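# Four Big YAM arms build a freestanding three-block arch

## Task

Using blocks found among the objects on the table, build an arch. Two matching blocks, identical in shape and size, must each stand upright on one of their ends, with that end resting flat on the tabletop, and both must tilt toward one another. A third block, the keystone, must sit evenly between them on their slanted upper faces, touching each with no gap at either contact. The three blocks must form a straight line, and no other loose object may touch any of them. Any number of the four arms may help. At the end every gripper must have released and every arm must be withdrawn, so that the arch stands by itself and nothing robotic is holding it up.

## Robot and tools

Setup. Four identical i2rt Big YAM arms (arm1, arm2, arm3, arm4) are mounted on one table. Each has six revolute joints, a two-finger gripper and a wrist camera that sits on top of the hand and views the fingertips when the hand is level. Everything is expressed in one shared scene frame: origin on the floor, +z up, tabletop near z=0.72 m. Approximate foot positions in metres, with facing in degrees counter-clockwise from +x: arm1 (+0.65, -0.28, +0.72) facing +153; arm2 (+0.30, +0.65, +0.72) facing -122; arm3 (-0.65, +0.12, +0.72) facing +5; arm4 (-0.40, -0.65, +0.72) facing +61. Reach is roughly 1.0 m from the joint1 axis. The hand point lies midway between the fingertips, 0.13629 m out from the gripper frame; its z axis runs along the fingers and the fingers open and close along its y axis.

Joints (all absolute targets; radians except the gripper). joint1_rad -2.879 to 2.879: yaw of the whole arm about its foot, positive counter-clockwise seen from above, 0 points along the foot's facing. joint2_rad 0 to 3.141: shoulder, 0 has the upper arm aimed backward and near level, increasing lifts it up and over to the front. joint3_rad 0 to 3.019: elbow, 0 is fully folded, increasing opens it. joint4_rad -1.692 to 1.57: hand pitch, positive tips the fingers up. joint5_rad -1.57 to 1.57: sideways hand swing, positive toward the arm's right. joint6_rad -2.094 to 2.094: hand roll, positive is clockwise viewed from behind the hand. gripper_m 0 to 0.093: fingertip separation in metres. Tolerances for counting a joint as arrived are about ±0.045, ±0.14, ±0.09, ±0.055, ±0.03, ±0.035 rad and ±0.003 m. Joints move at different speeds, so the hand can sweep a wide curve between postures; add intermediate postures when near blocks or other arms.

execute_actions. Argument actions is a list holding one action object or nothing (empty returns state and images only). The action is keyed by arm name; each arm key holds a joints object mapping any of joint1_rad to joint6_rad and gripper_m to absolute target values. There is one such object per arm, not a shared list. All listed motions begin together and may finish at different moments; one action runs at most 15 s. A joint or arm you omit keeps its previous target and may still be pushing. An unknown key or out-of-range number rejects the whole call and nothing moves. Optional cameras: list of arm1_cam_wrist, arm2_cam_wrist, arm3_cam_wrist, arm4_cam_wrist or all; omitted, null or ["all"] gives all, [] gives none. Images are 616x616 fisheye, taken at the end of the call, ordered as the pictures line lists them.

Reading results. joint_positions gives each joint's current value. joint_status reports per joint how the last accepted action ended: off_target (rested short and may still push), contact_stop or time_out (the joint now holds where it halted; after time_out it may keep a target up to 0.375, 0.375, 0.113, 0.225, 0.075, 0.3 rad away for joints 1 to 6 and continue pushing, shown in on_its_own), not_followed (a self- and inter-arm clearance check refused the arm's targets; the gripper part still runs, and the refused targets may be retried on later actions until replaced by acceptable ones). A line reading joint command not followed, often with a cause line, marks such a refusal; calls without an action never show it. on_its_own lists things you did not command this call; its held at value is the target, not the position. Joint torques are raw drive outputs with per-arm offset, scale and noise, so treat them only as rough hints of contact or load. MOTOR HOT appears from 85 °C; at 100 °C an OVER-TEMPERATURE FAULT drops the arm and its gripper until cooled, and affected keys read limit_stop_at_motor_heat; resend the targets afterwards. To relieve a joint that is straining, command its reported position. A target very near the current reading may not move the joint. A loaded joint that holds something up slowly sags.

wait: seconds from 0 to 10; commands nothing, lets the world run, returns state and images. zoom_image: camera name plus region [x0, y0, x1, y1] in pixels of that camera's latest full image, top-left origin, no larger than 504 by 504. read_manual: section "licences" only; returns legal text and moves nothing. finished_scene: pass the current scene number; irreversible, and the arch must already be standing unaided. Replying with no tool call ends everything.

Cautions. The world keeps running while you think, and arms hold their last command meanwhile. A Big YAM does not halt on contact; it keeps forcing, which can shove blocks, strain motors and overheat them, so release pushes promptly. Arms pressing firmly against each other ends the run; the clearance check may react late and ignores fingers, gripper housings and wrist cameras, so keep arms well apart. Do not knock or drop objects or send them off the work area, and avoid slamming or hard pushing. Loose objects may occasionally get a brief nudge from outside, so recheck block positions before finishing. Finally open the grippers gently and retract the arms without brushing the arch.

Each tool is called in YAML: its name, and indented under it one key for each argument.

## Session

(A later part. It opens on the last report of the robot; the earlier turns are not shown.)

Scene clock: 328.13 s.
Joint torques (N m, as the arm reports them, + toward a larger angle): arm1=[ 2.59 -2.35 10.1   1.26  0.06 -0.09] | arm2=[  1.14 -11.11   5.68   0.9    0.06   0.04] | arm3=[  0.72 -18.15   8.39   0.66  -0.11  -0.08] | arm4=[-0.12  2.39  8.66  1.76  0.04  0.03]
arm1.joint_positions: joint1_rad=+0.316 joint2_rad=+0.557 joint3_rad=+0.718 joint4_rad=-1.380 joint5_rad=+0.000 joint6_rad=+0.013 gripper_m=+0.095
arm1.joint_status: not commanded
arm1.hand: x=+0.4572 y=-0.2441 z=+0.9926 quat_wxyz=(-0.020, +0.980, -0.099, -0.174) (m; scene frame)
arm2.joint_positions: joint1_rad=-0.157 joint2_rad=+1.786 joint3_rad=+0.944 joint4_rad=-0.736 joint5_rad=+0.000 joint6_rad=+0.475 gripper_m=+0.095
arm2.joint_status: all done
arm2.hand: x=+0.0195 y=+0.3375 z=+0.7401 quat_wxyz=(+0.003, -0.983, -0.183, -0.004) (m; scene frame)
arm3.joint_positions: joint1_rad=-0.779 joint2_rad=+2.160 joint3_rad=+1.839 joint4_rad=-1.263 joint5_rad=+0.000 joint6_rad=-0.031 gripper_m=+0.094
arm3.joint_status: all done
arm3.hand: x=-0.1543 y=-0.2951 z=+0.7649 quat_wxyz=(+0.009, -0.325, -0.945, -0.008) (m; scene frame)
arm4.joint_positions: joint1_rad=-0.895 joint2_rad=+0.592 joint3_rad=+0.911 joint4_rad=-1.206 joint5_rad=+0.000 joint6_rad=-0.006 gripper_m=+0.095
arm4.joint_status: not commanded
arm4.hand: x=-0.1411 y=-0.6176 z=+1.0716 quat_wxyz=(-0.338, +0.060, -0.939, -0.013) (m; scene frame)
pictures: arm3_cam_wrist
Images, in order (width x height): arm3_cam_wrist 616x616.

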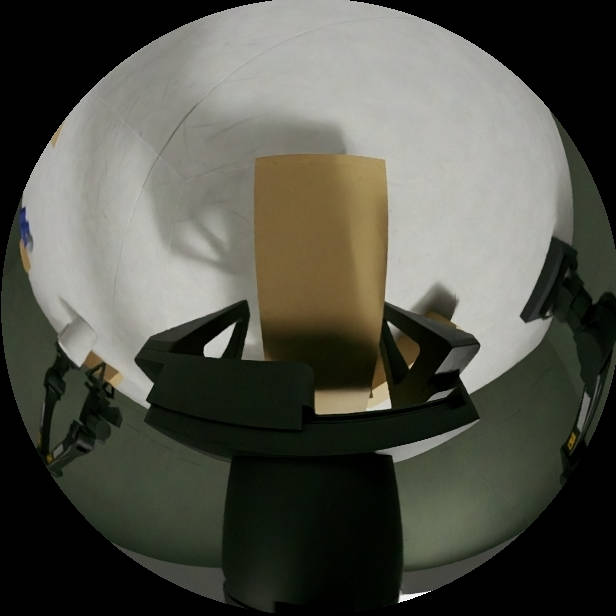

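Close both grippers.

execute_actions:
  actions:
    - {"arm3":{"joints":{"gripper_m":0.05}},"arm2":{"joints":{"gripper_m":0.05}}}
  cameras: ["arm2_cam_wrist","arm3_cam_wrist"]

Scene clock: 329.97 s.
Joint torques (N m, as the arm reports them, + toward a larger angle): arm1=[ 2.9  -2.52  9.97  1.17  0.06 -0.08] | arm2=[ -0.1  -10.28   6.     1.01   0.14   0.02] | arm3=[  0.44 -17.99   8.29   0.69  -0.23  -0.09] | arm4=[-0.03  2.41  8.66  1.77  0.05  0.03]
arm1.joint_positions: joint1_rad=+0.316 joint2_rad=+0.557 joint3_rad=+0.718 joint4_rad=-1.380 joint5_rad=+0.000 joint6_rad=+0.013 gripper_m=+0.095
arm1.joint_status: not commanded
arm1.hand: x=+0.4572 y=-0.2441 z=+0.9926 quat_wxyz=(-0.020, +0.980, -0.099, -0.174) (m; scene frame)
arm2.joint_positions: joint1_rad=-0.156 joint2_rad=+1.786 joint3_rad=+0.944 joint4_rad=-0.735 joint5_rad=-0.002 joint6_rad=+0.477 gripper_m=+0.060
arm2.joint_status: gripper_m off_target (ended at +0.060, target +0.050)
arm2.hand: x=+0.0196 y=+0.3369 z=+0.7401 quat_wxyz=(+0.002, -0.983, -0.182, -0.004) (m; scene frame)
arm3.joint_positions: joint1_rad=-0.780 joint2_rad=+2.160 joint3_rad=+1.839 joint4_rad=-1.261 joint5_rad=+0.003 joint6_rad=-0.032 gripper_m=+0.058
arm3.joint_status: gripper_m off_target (ended at +0.058, target +0.050)
arm3.hand: x=-0.1545 y=-0.2962 z=+0.7649 quat_wxyz=(+0.008, -0.325, -0.946, -0.006) (m; scene frame)
arm4.joint_positions: joint1_rad=-0.895 joint2_rad=+0.592 joint3_rad=+0.911 joint4_rad=-1.206 joint5_rad=+0.000 joint6_rad=-0.006 gripper_m=+0.095
arm4.joint_status: not commanded
arm4.hand: x=-0.1411 y=-0.6176 z=+1.0716 quat_wxyz=(-0.338, +0.060, -0.939, -0.013) (m; scene frame)
pictures: arm2_cam_wrist, arm3_cam_wrist
Images, in order (width x height): arm2_cam_wrist 616x616, arm3_cam_wrist 616x616.

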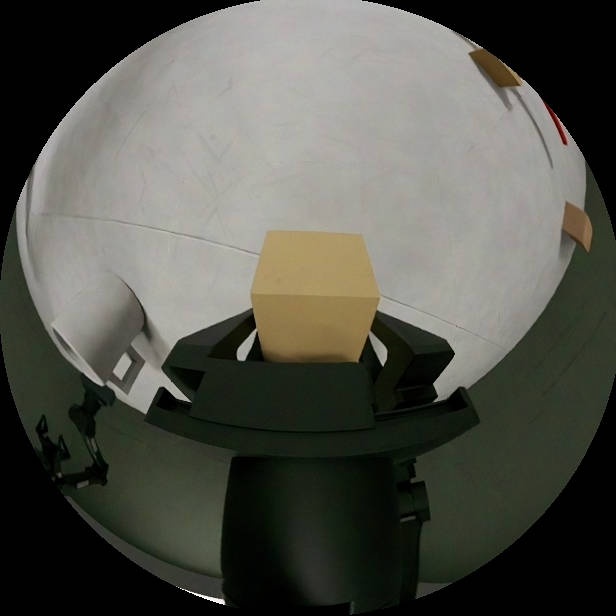

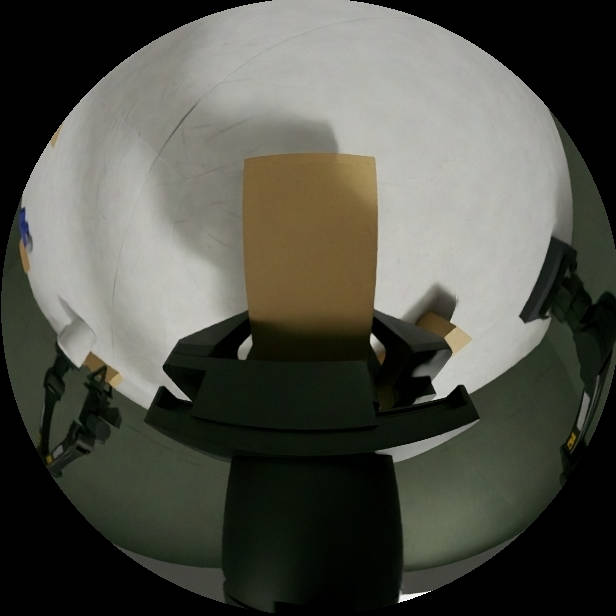

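execute_actions:
  actions:
    - {"arm3":{"joints":{"joint2_rad":2.0,"joint3_rad":1.93,"joint4_rad":-1.45,"gripper_m":0.04}},"arm2":{"joints":{"joint2_rad":1.5,"joint3_rad":1.14,"joint4_rad":-1.16,"gripper_m":0.04}}}

Scene clock: 334.30 s.
Joint torques (N m, as the arm reports them, + toward a larger angle): arm1=[ 2.76 -2.45 10.06  1.22  0.03 -0.08] | arm2=[  0.47 -10.04   9.04   0.01   0.08  -0.05] | arm3=[  0.51 -20.88  12.17  -0.69  -0.19  -0.09] | arm4=[-0.1   2.45  8.65  1.77  0.04  0.04]
arm1.joint_positions: joint1_rad=+0.316 joint2_rad=+0.557 joint3_rad=+0.718 joint4_rad=-1.380 joint5_rad=+0.000 joint6_rad=+0.013 gripper_m=+0.095
arm1.joint_status: not commanded
arm1.hand: x=+0.4572 y=-0.2441 z=+0.9926 quat_wxyz=(-0.020, +0.980, -0.099, -0.174) (m; scene frame)
arm2.joint_positions: joint1_rad=-0.156 joint2_rad=+1.515 joint3_rad=+1.117 joint4_rad=-1.150 joint5_rad=+0.000 joint6_rad=+0.478 gripper_m=+0.060
arm2.joint_status: gripper_m off_target (ended at +0.060, target +0.040); the others done
arm2.hand: x=+0.0161 y=+0.3335 z=+0.9034 quat_wxyz=(-0.006, -0.983, -0.182, +0.008) (m; scene frame)
arm3.joint_positions: joint1_rad=-0.780 joint2_rad=+2.045 joint3_rad=+1.873 joint4_rad=-1.436 joint5_rad=+0.002 joint6_rad=-0.032 gripper_m=+0.058
arm3.joint_status: gripper_m off_target (ended at +0.058, target +0.040); the others done
arm3.hand: x=-0.1741 y=-0.2806 z=+0.8496 quat_wxyz=(+0.020, -0.325, -0.945, -0.011) (m; scene frame)
arm4.joint_positions: joint1_rad=-0.895 joint2_rad=+0.592 joint3_rad=+0.911 joint4_rad=-1.206 joint5_rad=+0.000 joint6_rad=-0.006 gripper_m=+0.095
arm4.joint_status: not commanded
arm4.hand: x=-0.1411 y=-0.6176 z=+1.0716 quat_wxyz=(-0.338, +0.060, -0.939, -0.013) (m; scene frame)
pictures: arm1_cam_wrist, arm2_cam_wrist, arm3_cam_wrist, arm4_cam_wrist
Images, in order (width x height): arm1_cam_wrist 616x616, arm2_cam_wrist 616x616, arm3_cam_wrist 616x616, arm4_cam_wrist 616x616.

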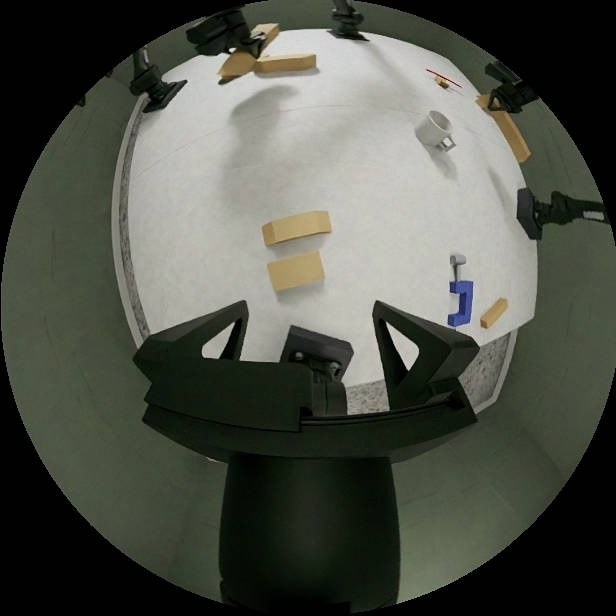

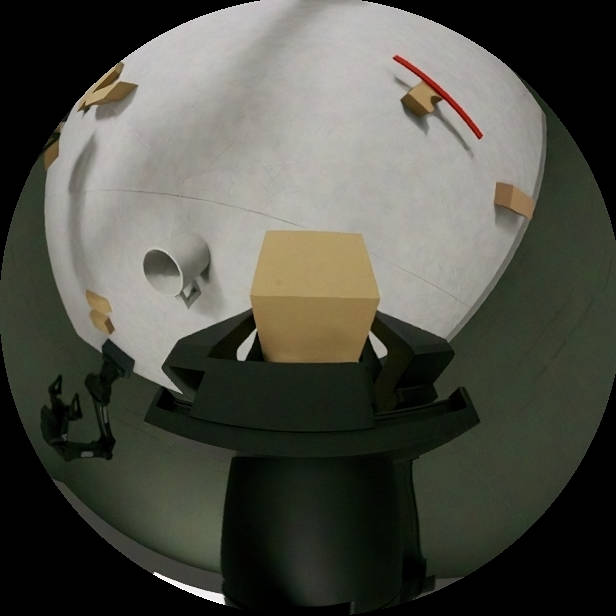

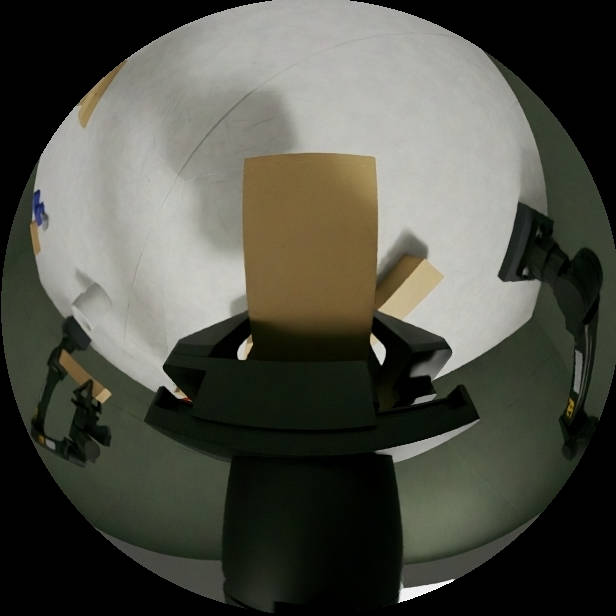

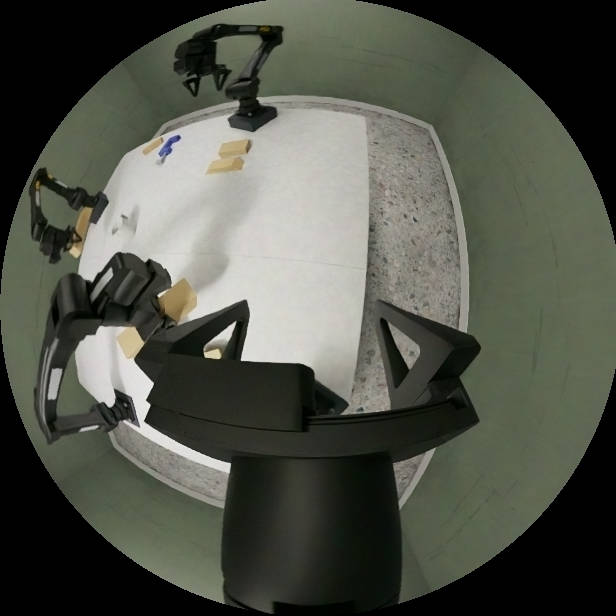

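execute_actions:
  actions:
    - {"arm3":{"joints":{"joint1_rad":-0.383,"joint2_rad":1.6,"joint3_rad":1.5,"joint4_rad":0.3,"joint6_rad":0.0}},"arm2":{"joints":{"joint1_rad":0.933,"joint2_rad":1.05,"joint3_rad":0.73,"joint4_rad":0.355,"joint6_rad":-0.015}},"arm1":{"joints":{"joint1_rad":-0.703,"joint2_rad":0.77,"joint3_rad":0.41,"joint4_rad":0.375,"joint6_rad":0}}}

Scene clock: 368.70 s.
Joint torques (N m, as the arm reports them, + toward a larger angle): arm1=[ 1.46 -5.17 11.25  2.1   0.08 -0.06] | arm2=[ 0.56 -7.39 11.16  3.5   0.06 -0.23] | arm3=[  1.12 -16.55  11.22   4.27  -0.15   0.17] | arm4=[-0.04  2.41  8.65  1.79  0.04  0.03]
arm1.joint_positions: joint1_rad=-0.695 joint2_rad=+0.777 joint3_rad=+0.404 joint4_rad=+0.356 joint5_rad=+0.000 joint6_rad=+0.011 gripper_m=+0.095
arm1.joint_status: all done
arm1.hand: x=+0.5066 y=+0.0915 z=+1.0776 quat_wxyz=(-0.396, +0.585, -0.403, -0.582) (m; scene frame)
arm2.joint_positions: joint1_rad=+0.937 joint2_rad=+1.075 joint3_rad=+0.704 joint4_rad=+0.316 joint5_rad=-0.001 joint6_rad=-0.001 gripper_m=+0.060
arm2.joint_status: all done
arm2.hand: x=+0.4793 y=+0.1815 z=+1.1290 quat_wxyz=(-0.567, -0.412, -0.599, +0.388) (m; scene frame)
arm3.joint_positions: joint1_rad=-0.392 joint2_rad=+1.631 joint3_rad=+1.473 joint4_rad=+0.253 joint5_rad=+0.001 joint6_rad=-0.014 gripper_m=+0.058
arm3.joint_status: all done
arm3.hand: x=+0.0486 y=-0.1082 z=+1.1934 quat_wxyz=(-0.729, -0.103, -0.667, +0.114) (m; scene frame)
arm4.joint_positions: joint1_rad=-0.895 joint2_rad=+0.592 joint3_rad=+0.911 joint4_rad=-1.206 joint5_rad=+0.000 joint6_rad=-0.006 gripper_m=+0.095
arm4.joint_status: not commanded
arm4.hand: x=-0.1411 y=-0.6176 z=+1.0716 quat_wxyz=(-0.338, +0.060, -0.939, -0.013) (m; scene frame)
pictures: arm1_cam_wrist, arm2_cam_wrist, arm3_cam_wrist, arm4_cam_wrist
Images, in order (width x height): arm1_cam_wrist 616x616, arm2_cam_wrist 616x616, arm3_cam_wrist 616x616, arm4_cam_wrist 616x616.

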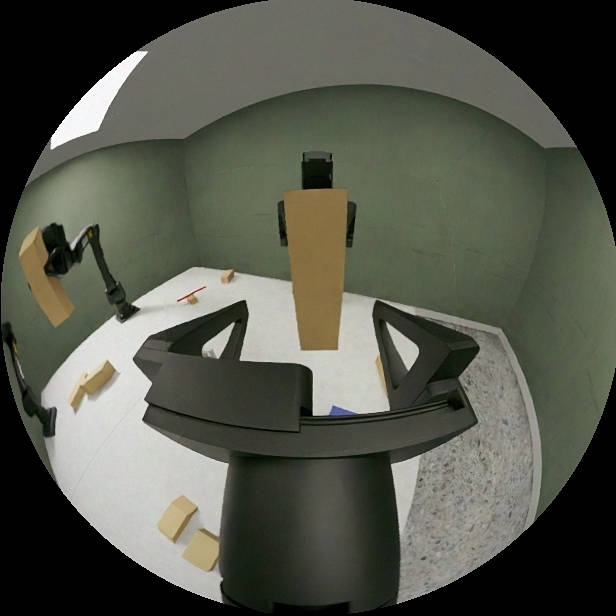

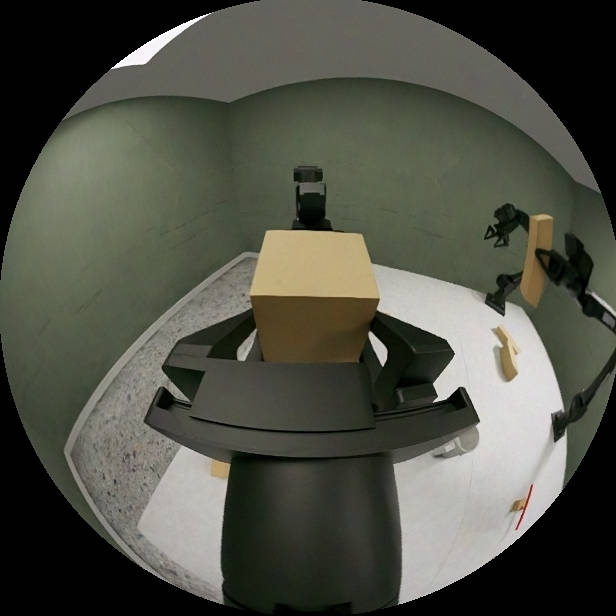

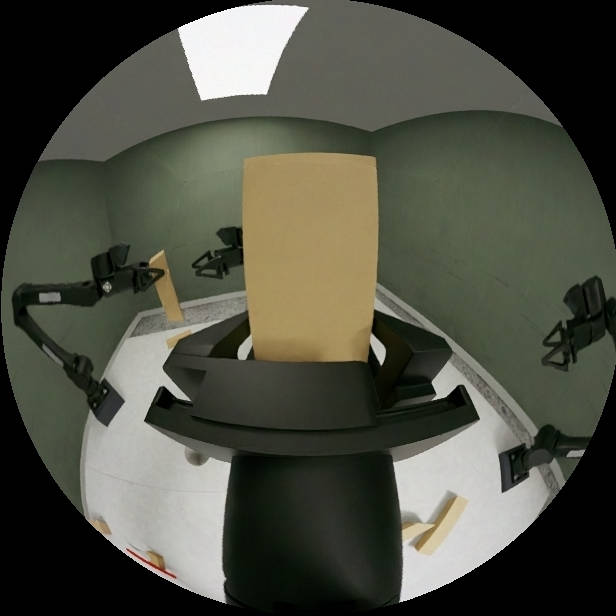

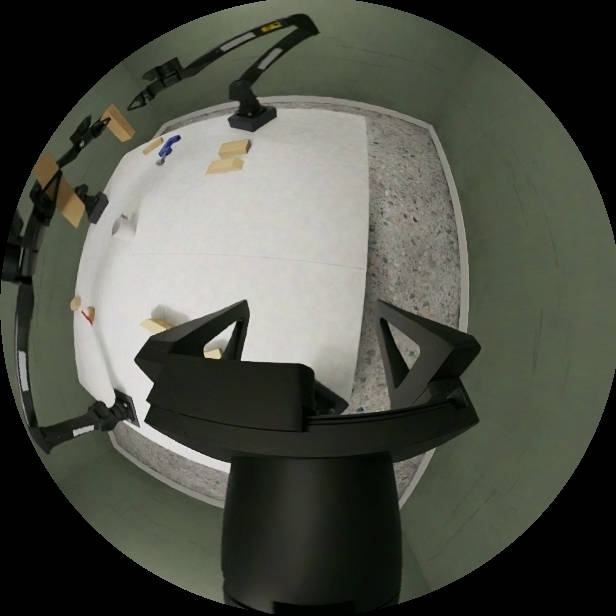

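execute_actions:
  actions:
    - {"arm3":{"joints":{"joint1_rad":0.1,"joint2_rad":1.575,"joint3_rad":0.5,"joint4_rad":1.115}},"arm1":{"joints":{"joint1_rad":-0.716,"joint2_rad":1.01,"joint3_rad":0.415,"joint4_rad":0.628}},"arm4":{"joints":{"joint1_rad":0.228,"joint2_rad":1.635,"joint3_rad":1.33,"joint4_rad":-1.205,"joint6_rad":-0.165,"gripper_m":0.075}}}

Scene clock: 394.20 s.
Joint torques (N m, as the arm reports them, + toward a larger angle): arm1=[ 1.1  -7.01 10.6   2.07  0.07 -0.04] | arm2=[-0.38 -6.17 11.28  3.7   0.03 -0.24] | arm3=[  0.48 -12.13   6.36   4.32  -0.16   0.12] | arm4=[ -0.48 -14.9   10.18   0.18   0.    -0.12]
arm1.joint_positions: joint1_rad=-0.704 joint2_rad=+1.007 joint3_rad=+0.404 joint4_rad=+0.609 joint5_rad=+0.000 joint6_rad=+0.011 gripper_m=+0.095
arm1.joint_status: all done
arm1.hand: x=+0.4969 y=+0.1271 z=+1.0484 quat_wxyz=(-0.403, +0.577, -0.401, -0.587) (m; scene frame)
arm2.joint_positions: joint1_rad=+0.937 joint2_rad=+1.075 joint3_rad=+0.704 joint4_rad=+0.316 joint5_rad=-0.001 joint6_rad=-0.001 gripper_m=+0.060
arm2.joint_status: not commanded
arm2.hand: x=+0.4793 y=+0.1815 z=+1.1290 quat_wxyz=(-0.567, -0.412, -0.599, +0.388) (m; scene frame)
arm3.joint_positions: joint1_rad=+0.098 joint2_rad=+1.630 joint3_rad=+0.477 joint4_rad=+1.067 joint5_rad=+0.001 joint6_rad=-0.014 gripper_m=+0.058
arm3.joint_status: all done
arm3.hand: x=-0.1482 y=+0.2112 z=+0.8648 quat_wxyz=(-0.674, +0.068, -0.733, -0.062) (m; scene frame)
arm4.joint_positions: joint1_rad=+0.236 joint2_rad=+1.654 joint3_rad=+1.306 joint4_rad=-1.205 joint5_rad=+0.000 joint6_rad=-0.158 gripper_m=+0.075
arm4.joint_status: all done
arm4.hand: x=-0.2472 y=-0.1913 z=+0.8642 quat_wxyz=(-0.007, +0.647, -0.763, +0.003) (m; scene frame)
pictures: arm1_cam_wrist, arm2_cam_wrist, arm3_cam_wrist, arm4_cam_wrist
Images, in order (width x height): arm1_cam_wrist 616x616, arm2_cam_wrist 616x616, arm3_cam_wrist 616x616, arm4_cam_wrist 616x616.

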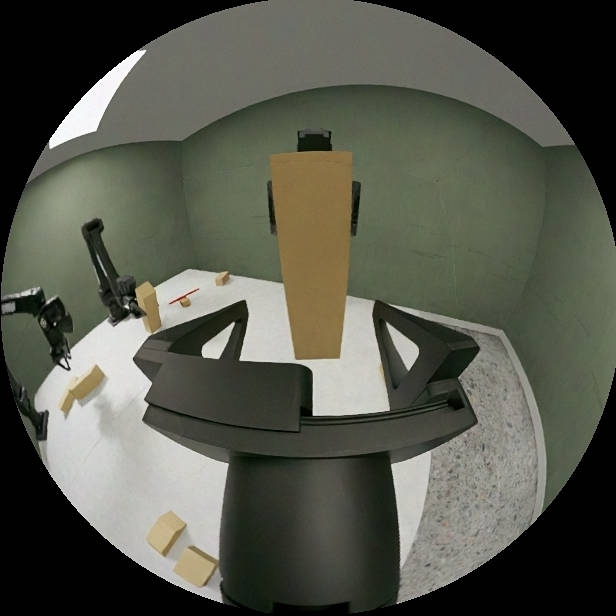

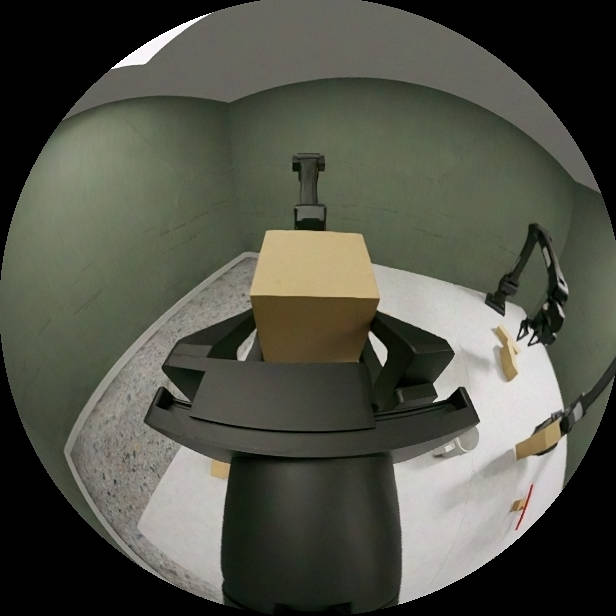

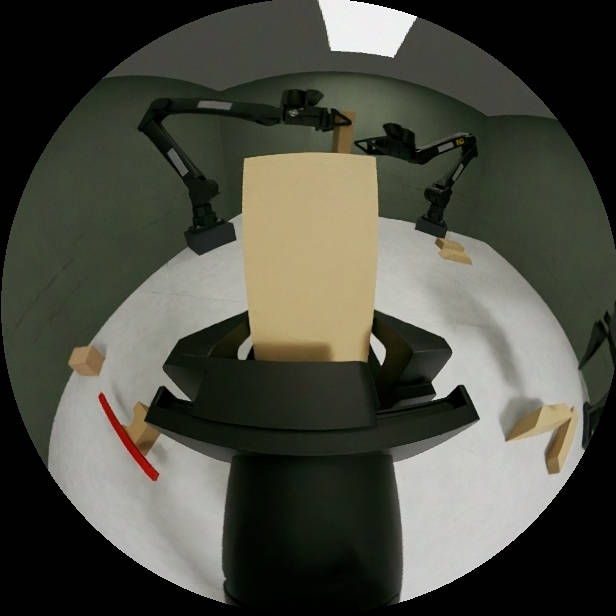

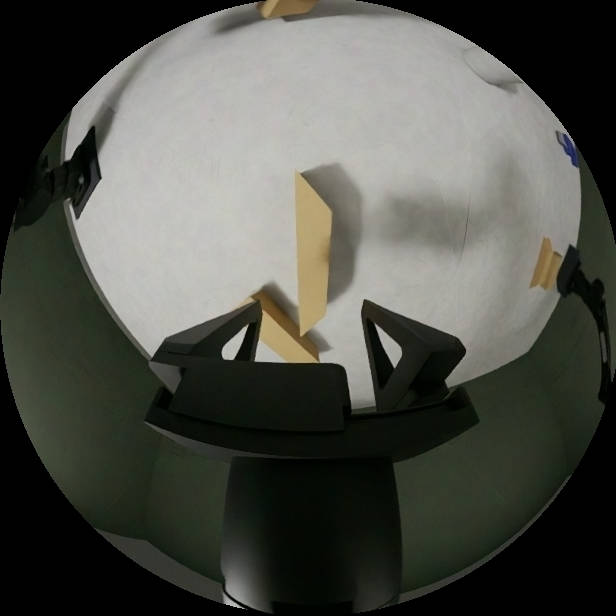

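zoom_image:
  camera: "arm4_cam_wrist"
  region: [220, 160, 410, 370]

zoom_image:
  camera: "arm3_cam_wrist"
  region: [270, 80, 430, 170]

Region (220, 160, 410, 370) of arm4_cam_wrist's 616x616 image, scaled by 2.400, with more detail than that image has; it fills the left 456 columns of this view, and the rest is white.

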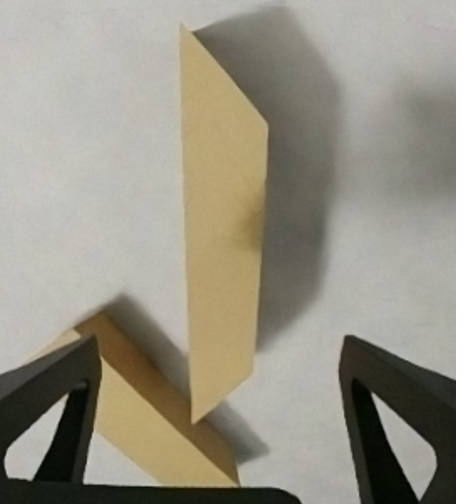

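Region (270, 80, 430, 170) of arm3_cam_wrist's 616x616 image, scaled by 3.150, with more detail than that image has; it fills the top 284 rows of this view, and the rest is white.

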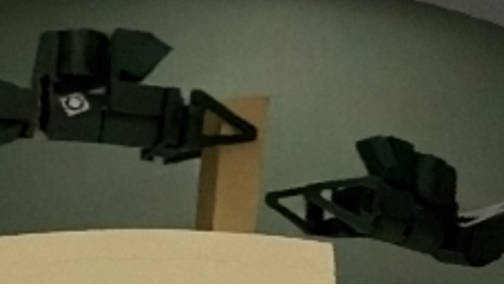

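execute_actions:
  actions:
    - {"arm1":{"joints":{"joint2_rad":1.195,"joint3_rad":0.565,"joint4_rad":0.665}},"arm4":{"joints":{"joint2_rad":1.79,"joint3_rad":1.185,"joint4_rad":-0.93}}}
  cameras: ["arm1_cam_wrist","arm3_cam_wrist","arm4_cam_wrist"]

Scene clock: 421.13 s.
Joint torques (N m, as the arm reports them, + toward a larger angle): arm1=[ 1.08 -9.47 12.8   2.06  0.05 -0.05] | arm2=[-0.34 -7.45 11.08  3.41  0.02 -0.25] | arm3=[  0.47 -12.32   6.3    4.25  -0.17   0.12] | arm4=[ -0.49 -15.4    7.52   0.8    0.    -0.11]
arm1.joint_positions: joint1_rad=-0.704 joint2_rad=+1.186 joint3_rad=+0.521 joint4_rad=+0.648 joint5_rad=+0.000 joint6_rad=+0.011 gripper_m=+0.095
arm1.joint_status: all done
arm1.hand: x=+0.4786 y=+0.1755 z=+1.0440 quat_wxyz=(-0.398, +0.584, -0.406, -0.580) (m; scene frame)
arm2.joint_positions: joint1_rad=+0.937 joint2_rad=+1.075 joint3_rad=+0.704 joint4_rad=+0.316 joint5_rad=-0.001 joint6_rad=-0.001 gripper_m=+0.060
arm2.joint_status: not commanded
arm2.hand: x=+0.4793 y=+0.1815 z=+1.1290 quat_wxyz=(-0.567, -0.412, -0.599, +0.388) (m; scene frame)
arm3.joint_positions: joint1_rad=+0.098 joint2_rad=+1.630 joint3_rad=+0.477 joint4_rad=+1.067 joint5_rad=+0.001 joint6_rad=-0.014 gripper_m=+0.058
arm3.joint_status: not commanded
arm3.hand: x=-0.1482 y=+0.2112 z=+0.8648 quat_wxyz=(-0.674, +0.068, -0.733, -0.062) (m; scene frame)
arm4.joint_positions: joint1_rad=+0.236 joint2_rad=+1.809 joint3_rad=+1.179 joint4_rad=-0.943 joint5_rad=+0.000 joint6_rad=-0.158 gripper_m=+0.075
arm4.joint_status: all done
arm4.hand: x=-0.2460 y=-0.1919 z=+0.7497 quat_wxyz=(+0.002, +0.647, -0.763, +0.008) (m; scene frame)
pictures: arm1_cam_wrist, arm3_cam_wrist, arm4_cam_wrist
Images, in order (width x height): arm1_cam_wrist 616x616, arm3_cam_wrist 616x616, arm4_cam_wrist 616x616.

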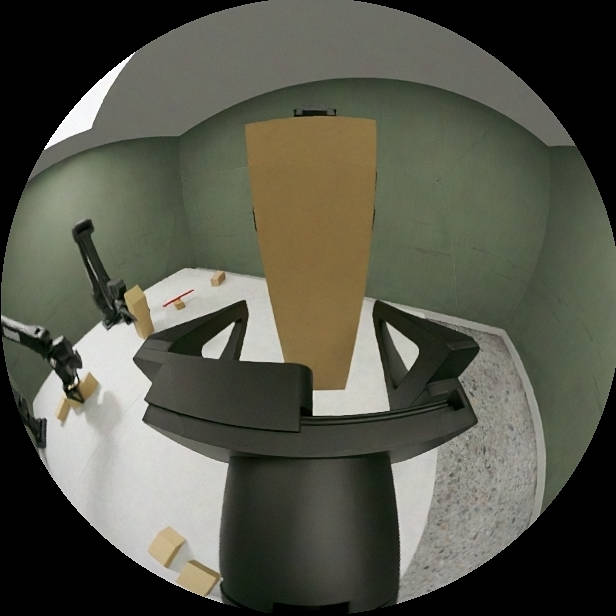

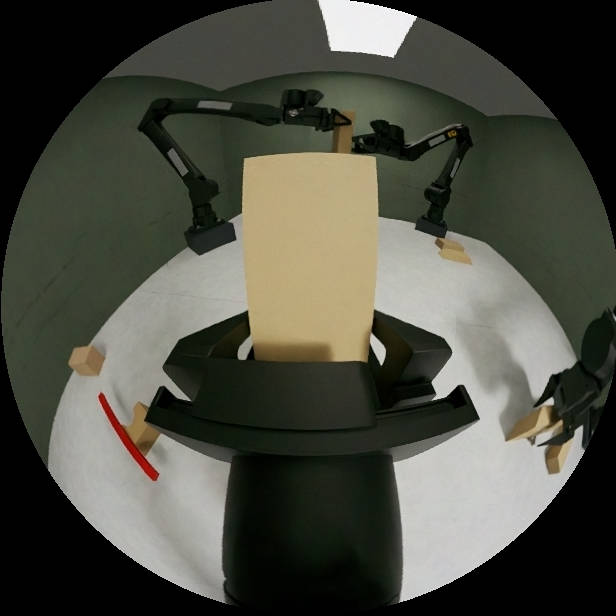

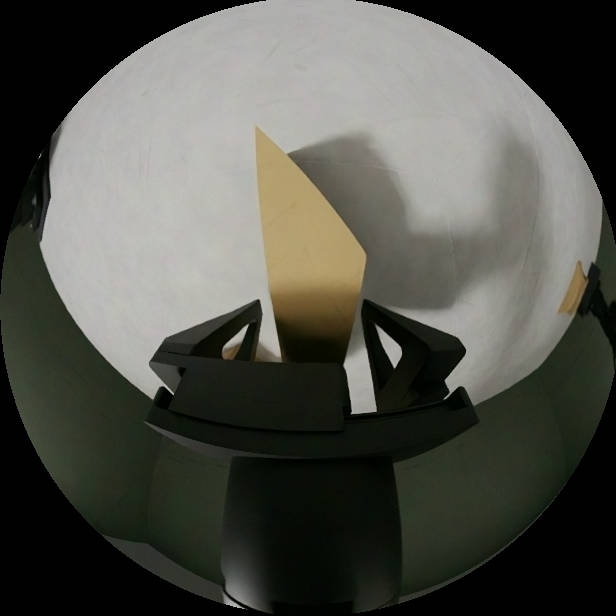

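execute_actions:
  actions:
    - {"arm1":{"joints":{"joint2_rad":1.26,"joint3_rad":0.615,"joint4_rad":0.695}},"arm4":{"joints":{"gripper_m":0.015}}}
  cameras: ["arm1_cam_wrist","arm3_cam_wrist","arm4_cam_wrist"]

Scene clock: 427.13 s.
Joint torques (N m, as the arm reports them, + toward a larger angle): arm1=[ 0.94 -9.8  12.96  1.91  0.07 -0.07] | arm2=[ 0.59 -6.24 11.15  3.42  0.03 -0.28] | arm3=[  0.32 -12.31   6.35   4.35  -0.16   0.15] | arm4=[ -0.57 -15.56   7.6    0.7   -0.01  -0.11]
arm1.joint_positions: joint1_rad=-0.704 joint2_rad=+1.246 joint3_rad=+0.567 joint4_rad=+0.678 joint5_rad=+0.000 joint6_rad=+0.011 gripper_m=+0.095
arm1.joint_status: all done
arm1.hand: x=+0.4717 y=+0.1936 z=+1.0484 quat_wxyz=(-0.401, +0.579, -0.402, -0.585) (m; scene frame)
arm2.joint_positions: joint1_rad=+0.937 joint2_rad=+1.075 joint3_rad=+0.704 joint4_rad=+0.316 joint5_rad=-0.001 joint6_rad=-0.001 gripper_m=+0.060
arm2.joint_status: not commanded
arm2.hand: x=+0.4793 y=+0.1815 z=+1.1290 quat_wxyz=(-0.567, -0.412, -0.599, +0.388) (m; scene frame)
arm3.joint_positions: joint1_rad=+0.098 joint2_rad=+1.630 joint3_rad=+0.477 joint4_rad=+1.067 joint5_rad=+0.001 joint6_rad=-0.014 gripper_m=+0.058
arm3.joint_status: not commanded
arm3.hand: x=-0.1482 y=+0.2112 z=+0.8648 quat_wxyz=(-0.674, +0.068, -0.733, -0.062) (m; scene frame)
arm4.joint_positions: joint1_rad=+0.236 joint2_rad=+1.809 joint3_rad=+1.179 joint4_rad=-0.941 joint5_rad=+0.001 joint6_rad=-0.159 gripper_m=+0.032
arm4.joint_status: gripper_m off_target (ended at +0.032, target +0.015)
arm4.hand: x=-0.2458 y=-0.1915 z=+0.7497 quat_wxyz=(+0.001, +0.647, -0.762, +0.008) (m; scene frame)
pictures: arm1_cam_wrist, arm3_cam_wrist, arm4_cam_wrist
Images, in order (width x height): arm1_cam_wrist 616x616, arm3_cam_wrist 616x616, arm4_cam_wrist 616x616.

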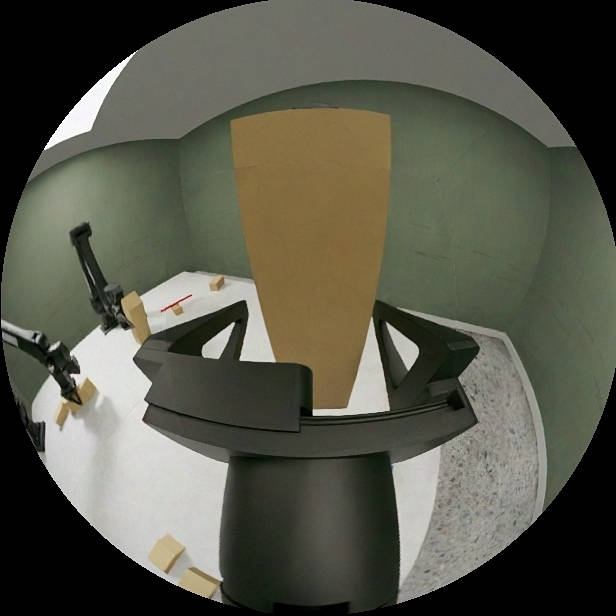

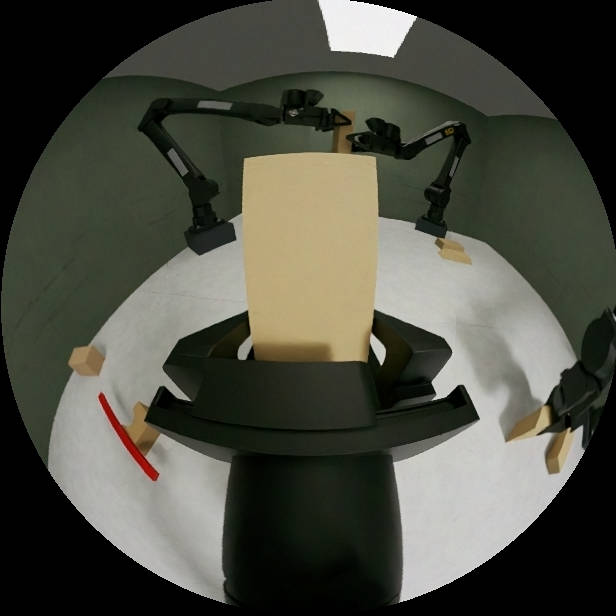

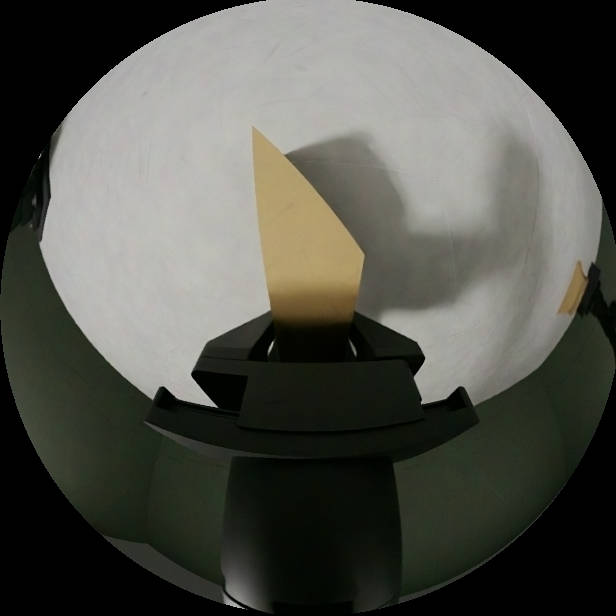

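execute_actions:
  actions:
    - {"arm1":{"joints":{"gripper_m":0.04}},"arm4":{"joints":{"joint2_rad":1.6,"joint3_rad":1.36,"joint4_rad":-1.25}}}
  cameras: ["arm1_cam_wrist"]

execute_actions:
  actions:
    - {"arm2":{"joints":{"gripper_m":0.09}}}
  cameras: ["arm1_cam_wrist","arm2_cam_wrist"]

Scene clock: 438.53 s.
Joint torques (N m, as the arm reports them, + toward a larger angle): arm1=[ 1.49 -9.53 13.01  2.14 -0.07 -0.02] | arm2=[ 0.41 -6.58 11.27  3.52 -0.04 -0.18] | arm3=[  0.36 -12.21   6.45   4.42  -0.11   0.14] | arm4=[ -0.49 -12.94  11.38  -0.27  -0.01  -0.11]
arm1.joint_positions: joint1_rad=-0.707 joint2_rad=+1.246 joint3_rad=+0.567 joint4_rad=+0.678 joint5_rad=+0.003 joint6_rad=+0.006 gripper_m=+0.059
arm1.joint_status: gripper_m off_target (ended at +0.059, target +0.040)
arm1.hand: x=+0.4739 y=+0.1944 z=+1.0484 quat_wxyz=(-0.405, +0.578, -0.403, -0.583) (m; scene frame)
arm2.joint_positions: joint1_rad=+0.935 joint2_rad=+1.075 joint3_rad=+0.704 joint4_rad=+0.316 joint5_rad=+0.001 joint6_rad=-0.008 gripper_m=+0.060
arm2.joint_status: not commanded
arm2.hand: x=+0.4779 y=+0.1809 z=+1.1292 quat_wxyz=(-0.564, -0.411, -0.599, +0.392) (m; scene frame)
arm3.joint_positions: joint1_rad=+0.098 joint2_rad=+1.630 joint3_rad=+0.477 joint4_rad=+1.067 joint5_rad=+0.001 joint6_rad=-0.014 gripper_m=+0.058
arm3.joint_status: not commanded
arm3.hand: x=-0.1482 y=+0.2112 z=+0.8648 quat_wxyz=(-0.674, +0.068, -0.733, -0.062) (m; scene frame)
arm4.joint_positions: joint1_rad=+0.236 joint2_rad=+1.604 joint3_rad=+1.323 joint4_rad=-1.239 joint5_rad=+0.001 joint6_rad=-0.159 gripper_m=+0.032
arm4.joint_status: all done
arm4.hand: x=-0.2482 y=-0.1932 z=+0.8939 quat_wxyz=(-0.022, +0.647, -0.762, -0.006) (m; scene frame)
pictures: arm1_cam_wrist
Images, in order (width x height): arm1_cam_wrist 616x616.

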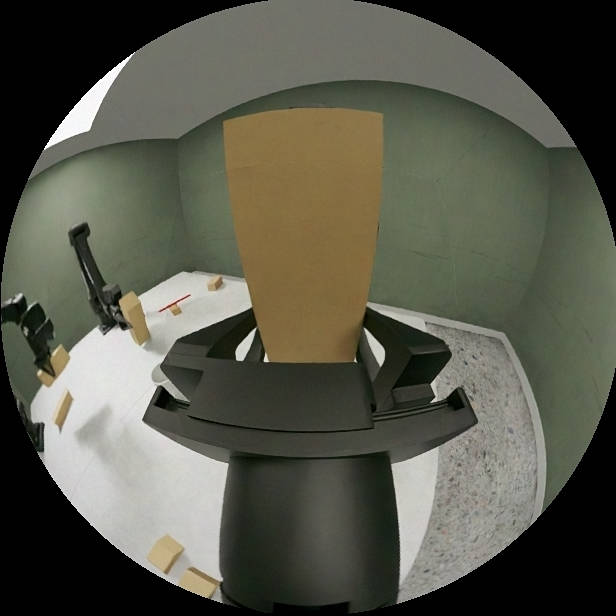

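Scene clock: 439.27 s.
Joint torques (N m, as the arm reports them, + toward a larger angle): arm1=[  1.3  -11.76  12.84   2.13  -0.05  -0.03] | arm2=[-0.39 -5.56 11.18  2.62 -0.01 -0.2 ] | arm3=[  0.55 -12.6    6.49   4.31  -0.16   0.16] | arm4=[ -0.48 -13.02  11.34  -0.3   -0.01  -0.1 ]
arm1.joint_positions: joint1_rad=-0.707 joint2_rad=+1.263 joint3_rad=+0.567 joint4_rad=+0.678 joint5_rad=+0.003 joint6_rad=+0.006 gripper_m=+0.059
arm1.joint_status: not commanded
arm1.hand: x=+0.4730 y=+0.1967 z=+1.0398 quat_wxyz=(-0.401, +0.583, -0.406, -0.578) (m; scene frame)
arm2.joint_positions: joint1_rad=+0.935 joint2_rad=+1.059 joint3_rad=+0.704 joint4_rad=+0.340 joint5_rad=+0.001 joint6_rad=-0.008 gripper_m=+0.090
arm2.joint_status: all done
arm2.hand: x=+0.4767 y=+0.1840 z=+1.1426 quat_wxyz=(-0.576, -0.403, -0.588, +0.400) (m; scene frame)
arm3.joint_positions: joint1_rad=+0.098 joint2_rad=+1.630 joint3_rad=+0.477 joint4_rad=+1.067 joint5_rad=+0.001 joint6_rad=-0.014 gripper_m=+0.058
arm3.joint_status: not commanded
arm3.hand: x=-0.1482 y=+0.2112 z=+0.8648 quat_wxyz=(-0.674, +0.068, -0.733, -0.062) (m; scene frame)
arm4.joint_positions: joint1_rad=+0.236 joint2_rad=+1.604 joint3_rad=+1.323 joint4_rad=-1.239 joint5_rad=+0.001 joint6_rad=-0.159 gripper_m=+0.032
arm4.joint_status: not commanded
arm4.hand: x=-0.2482 y=-0.1932 z=+0.8939 quat_wxyz=(-0.022, +0.647, -0.762, -0.006) (m; scene frame)
pictures: arm1_cam_wrist, arm2_cam_wrist
Images, in order (width x height): arm1_cam_wrist 616x616, arm2_cam_wrist 616x616.

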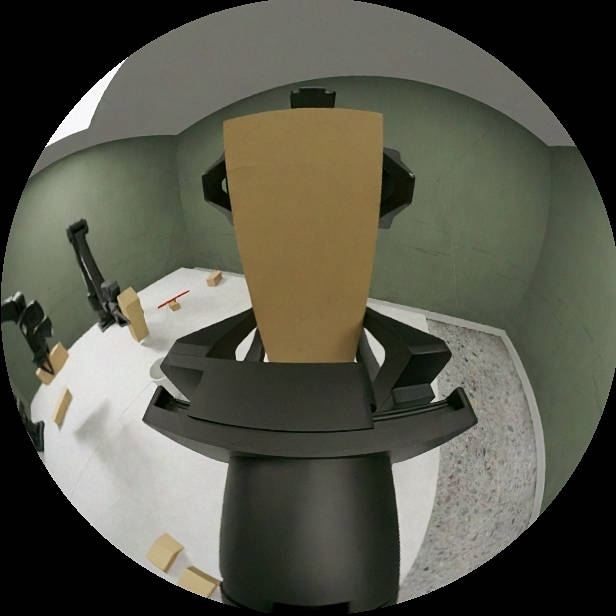

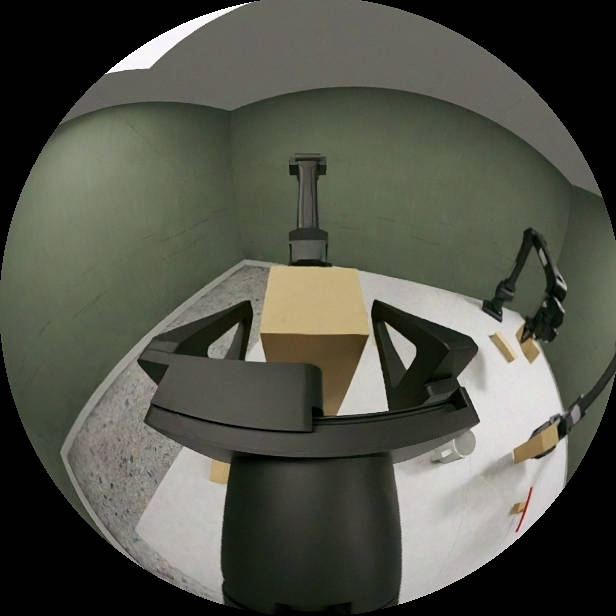

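execute_actions:
  actions:
    - {"arm2":{"joints":{"joint2_rad":0.7,"joint3_rad":0.5,"joint4_rad":0.2}},"arm4":{"joints":{"joint1_rad":-0.052,"joint4_rad":0.3,"joint5_rad":-0.314,"joint6_rad":1.58}}}
  cameras: []

execute_actions:
  actions:
    - {"arm3":{"joints":{"joint1_rad":-0.376,"joint4_rad":1.175,"joint6_rad":0.012}},"arm1":{"joints":{"joint1_rad":0.22}},"arm2":{"joints":{"joint1_rad":-0.119,"gripper_m":0.0}}}
  cameras: ["arm2_cam_wrist","arm4_cam_wrist"]

Scene clock: 474.50 s.
Joint torques (N m, as the arm reports them, + toward a larger angle): arm1=[  1.25 -11.24  12.89   2.06  -0.06  -0.01] | arm2=[ 0.55 -0.28 10.2   1.74 -0.07 -0.23] | arm3=[  0.43 -12.03   6.2    4.32  -0.13   0.14] | arm4=[  0.5  -14.56  12.73   3.62  -0.17  -0.05]
arm1.joint_positions: joint1_rad=-0.707 joint2_rad=+1.263 joint3_rad=+0.567 joint4_rad=+0.678 joint5_rad=+0.003 joint6_rad=+0.006 gripper_m=+0.059
arm1.joint_status: not commanded
arm1.hand: x=+0.4730 y=+0.1967 z=+1.0398 quat_wxyz=(-0.401, +0.583, -0.406, -0.578) (m; scene frame)
arm2.joint_positions: joint1_rad=+0.935 joint2_rad=+0.693 joint3_rad=+0.490 joint4_rad=+0.203 joint5_rad=+0.001 joint6_rad=-0.008 gripper_m=+0.090
arm2.joint_status: all done
arm2.hand: x=+0.4390 y=+0.2828 z=+1.1326 quat_wxyz=(-0.580, -0.400, -0.584, +0.403) (m; scene frame)
arm3.joint_positions: joint1_rad=+0.098 joint2_rad=+1.630 joint3_rad=+0.477 joint4_rad=+1.067 joint5_rad=+0.001 joint6_rad=-0.014 gripper_m=+0.058
arm3.joint_status: not commanded
arm3.hand: x=-0.1482 y=+0.2112 z=+0.8648 quat_wxyz=(-0.674, +0.068, -0.733, -0.062) (m; scene frame)
arm4.joint_positions: joint1_rad=-0.056 joint2_rad=+1.604 joint3_rad=+1.323 joint4_rad=+0.266 joint5_rad=-0.309 joint6_rad=+1.571 gripper_m=+0.032
arm4.joint_status: all done
arm4.hand: x=-0.0384 y=-0.0394 z=+1.1356 quat_wxyz=(-0.109, -0.106, -0.707, -0.691) (m; scene frame)
pictures: none
No camera images: the call's "cameras" was empty. Leave "cameras" out to get every camera's image.

Scene clock: 476.00 s.
Joint torques (N m, as the arm reports them, + toward a larger angle): arm1=[  2.3  -11.38  12.84   2.15   0.13  -0.01] | arm2=[-0.21 -0.34 10.62  1.91  0.02 -0.19] | arm3=[  0.5  -12.33   6.33   4.23  -0.18   0.17] | arm4=[  0.5  -14.56  12.7    3.64  -0.17  -0.05]
arm1.joint_positions: joint1_rad=+0.218 joint2_rad=+1.263 joint3_rad=+0.567 joint4_rad=+0.678 joint5_rad=-0.003 joint6_rad=+0.006 gripper_m=+0.059
arm1.joint_status: all done
arm1.hand: x=+0.1614 y=-0.1374 z=+1.0364 quat_wxyz=(-0.100, +0.706, -0.100, -0.694) (m; scene frame)
arm2.joint_positions: joint1_rad=-0.116 joint2_rad=+0.693 joint3_rad=+0.490 joint4_rad=+0.203 joint5_rad=+0.000 joint6_rad=-0.008 gripper_m=+0.001
arm2.joint_status: all done
arm2.hand: x=+0.0490 y=+0.3470 z=+1.1320 quat_wxyz=(-0.299, -0.639, -0.305, +0.639) (m; scene frame)
arm3.joint_positions: joint1_rad=-0.382 joint2_rad=+1.628 joint3_rad=+0.477 joint4_rad=+1.127 joint5_rad=+0.002 joint6_rad=-0.002 gripper_m=+0.058
arm3.joint_status: all done
arm3.hand: x=-0.1615 y=-0.0326 z=+0.8772 quat_wxyz=(-0.690, -0.110, -0.709, +0.100) (m; scene frame)
arm4.joint_positions: joint1_rad=-0.056 joint2_rad=+1.604 joint3_rad=+1.323 joint4_rad=+0.266 joint5_rad=-0.309 joint6_rad=+1.572 gripper_m=+0.032
arm4.joint_status: not commanded
arm4.hand: x=-0.0384 y=-0.0394 z=+1.1356 quat_wxyz=(-0.108, -0.106, -0.707, -0.691) (m; scene frame)
pictures: arm2_cam_wrist, arm4_cam_wrist
Images, in order (width x height): arm2_cam_wrist 616x616, arm4_cam_wrist 616x616.

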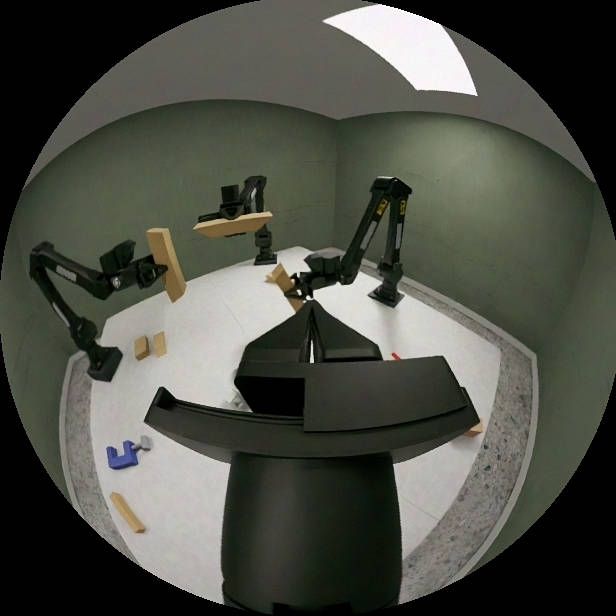

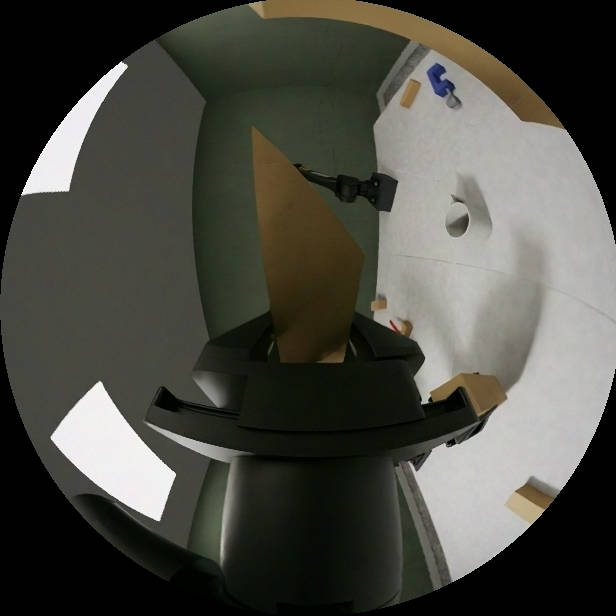

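execute_actions:
  actions:
    - {"arm4":{"joints":{"joint2_rad":1.35,"joint4_rad":0.05}},"arm1":{"joints":{"joint2_rad":1.59,"joint3_rad":0.64,"joint4_rad":0.66}},"arm2":{"joints":{"joint2_rad":2.22,"joint3_rad":0.87,"joint4_rad":1.43}}}
  cameras: ["arm2_cam_wrist"]

Scene clock: 486.87 s.
Joint torques (N m, as the arm reports them, + toward a larger angle): arm1=[  2.28 -16.72  11.99   2.11   0.15  -0.02] | arm2=[ -0.09 -13.28   3.69   2.4    0.03  -0.26] | arm3=[  0.53 -12.19   6.36   4.32  -0.16   0.16] | arm4=[  0.65 -11.52  13.12   1.96  -0.13  -0.06]
arm1.joint_positions: joint1_rad=+0.218 joint2_rad=+1.616 joint3_rad=+0.576 joint4_rad=+0.642 joint5_rad=-0.003 joint6_rad=+0.006 gripper_m=+0.059
arm1.joint_status: all done
arm1.hand: x=+0.1465 y=-0.1314 z=+0.8550 quat_wxyz=(-0.080, +0.824, -0.119, -0.548) (m; scene frame)
arm2.joint_positions: joint1_rad=-0.116 joint2_rad=+2.217 joint3_rad=+0.863 joint4_rad=+1.414 joint5_rad=+0.000 joint6_rad=-0.008 gripper_m=+0.001
arm2.joint_status: all done
arm2.hand: x=-0.1014 y=+0.1637 z=+0.8177 quat_wxyz=(-0.308, -0.619, -0.296, +0.659) (m; scene frame)
arm3.joint_positions: joint1_rad=-0.382 joint2_rad=+1.628 joint3_rad=+0.477 joint4_rad=+1.127 joint5_rad=+0.002 joint6_rad=-0.002 gripper_m=+0.058
arm3.joint_status: not commanded
arm3.hand: x=-0.1615 y=-0.0326 z=+0.8772 quat_wxyz=(-0.690, -0.110, -0.709, +0.100) (m; scene frame)
arm4.joint_positions: joint1_rad=-0.056 joint2_rad=+1.363 joint3_rad=+1.323 joint4_rad=+0.050 joint5_rad=-0.310 joint6_rad=+1.573 gripper_m=+0.032
arm4.joint_status: all done
arm4.hand: x=-0.0842 y=-0.1015 z=+1.2413 quat_wxyz=(-0.112, -0.102, -0.699, -0.699) (m; scene frame)
pictures: arm2_cam_wrist
Images, in order (width x height): arm2_cam_wrist 616x616.

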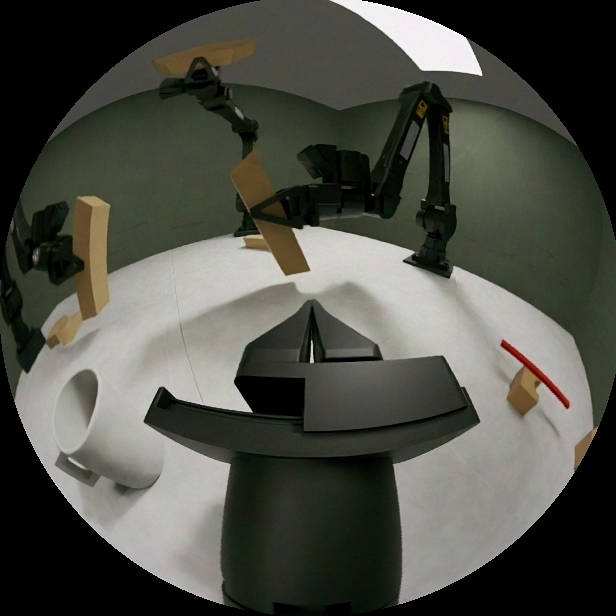

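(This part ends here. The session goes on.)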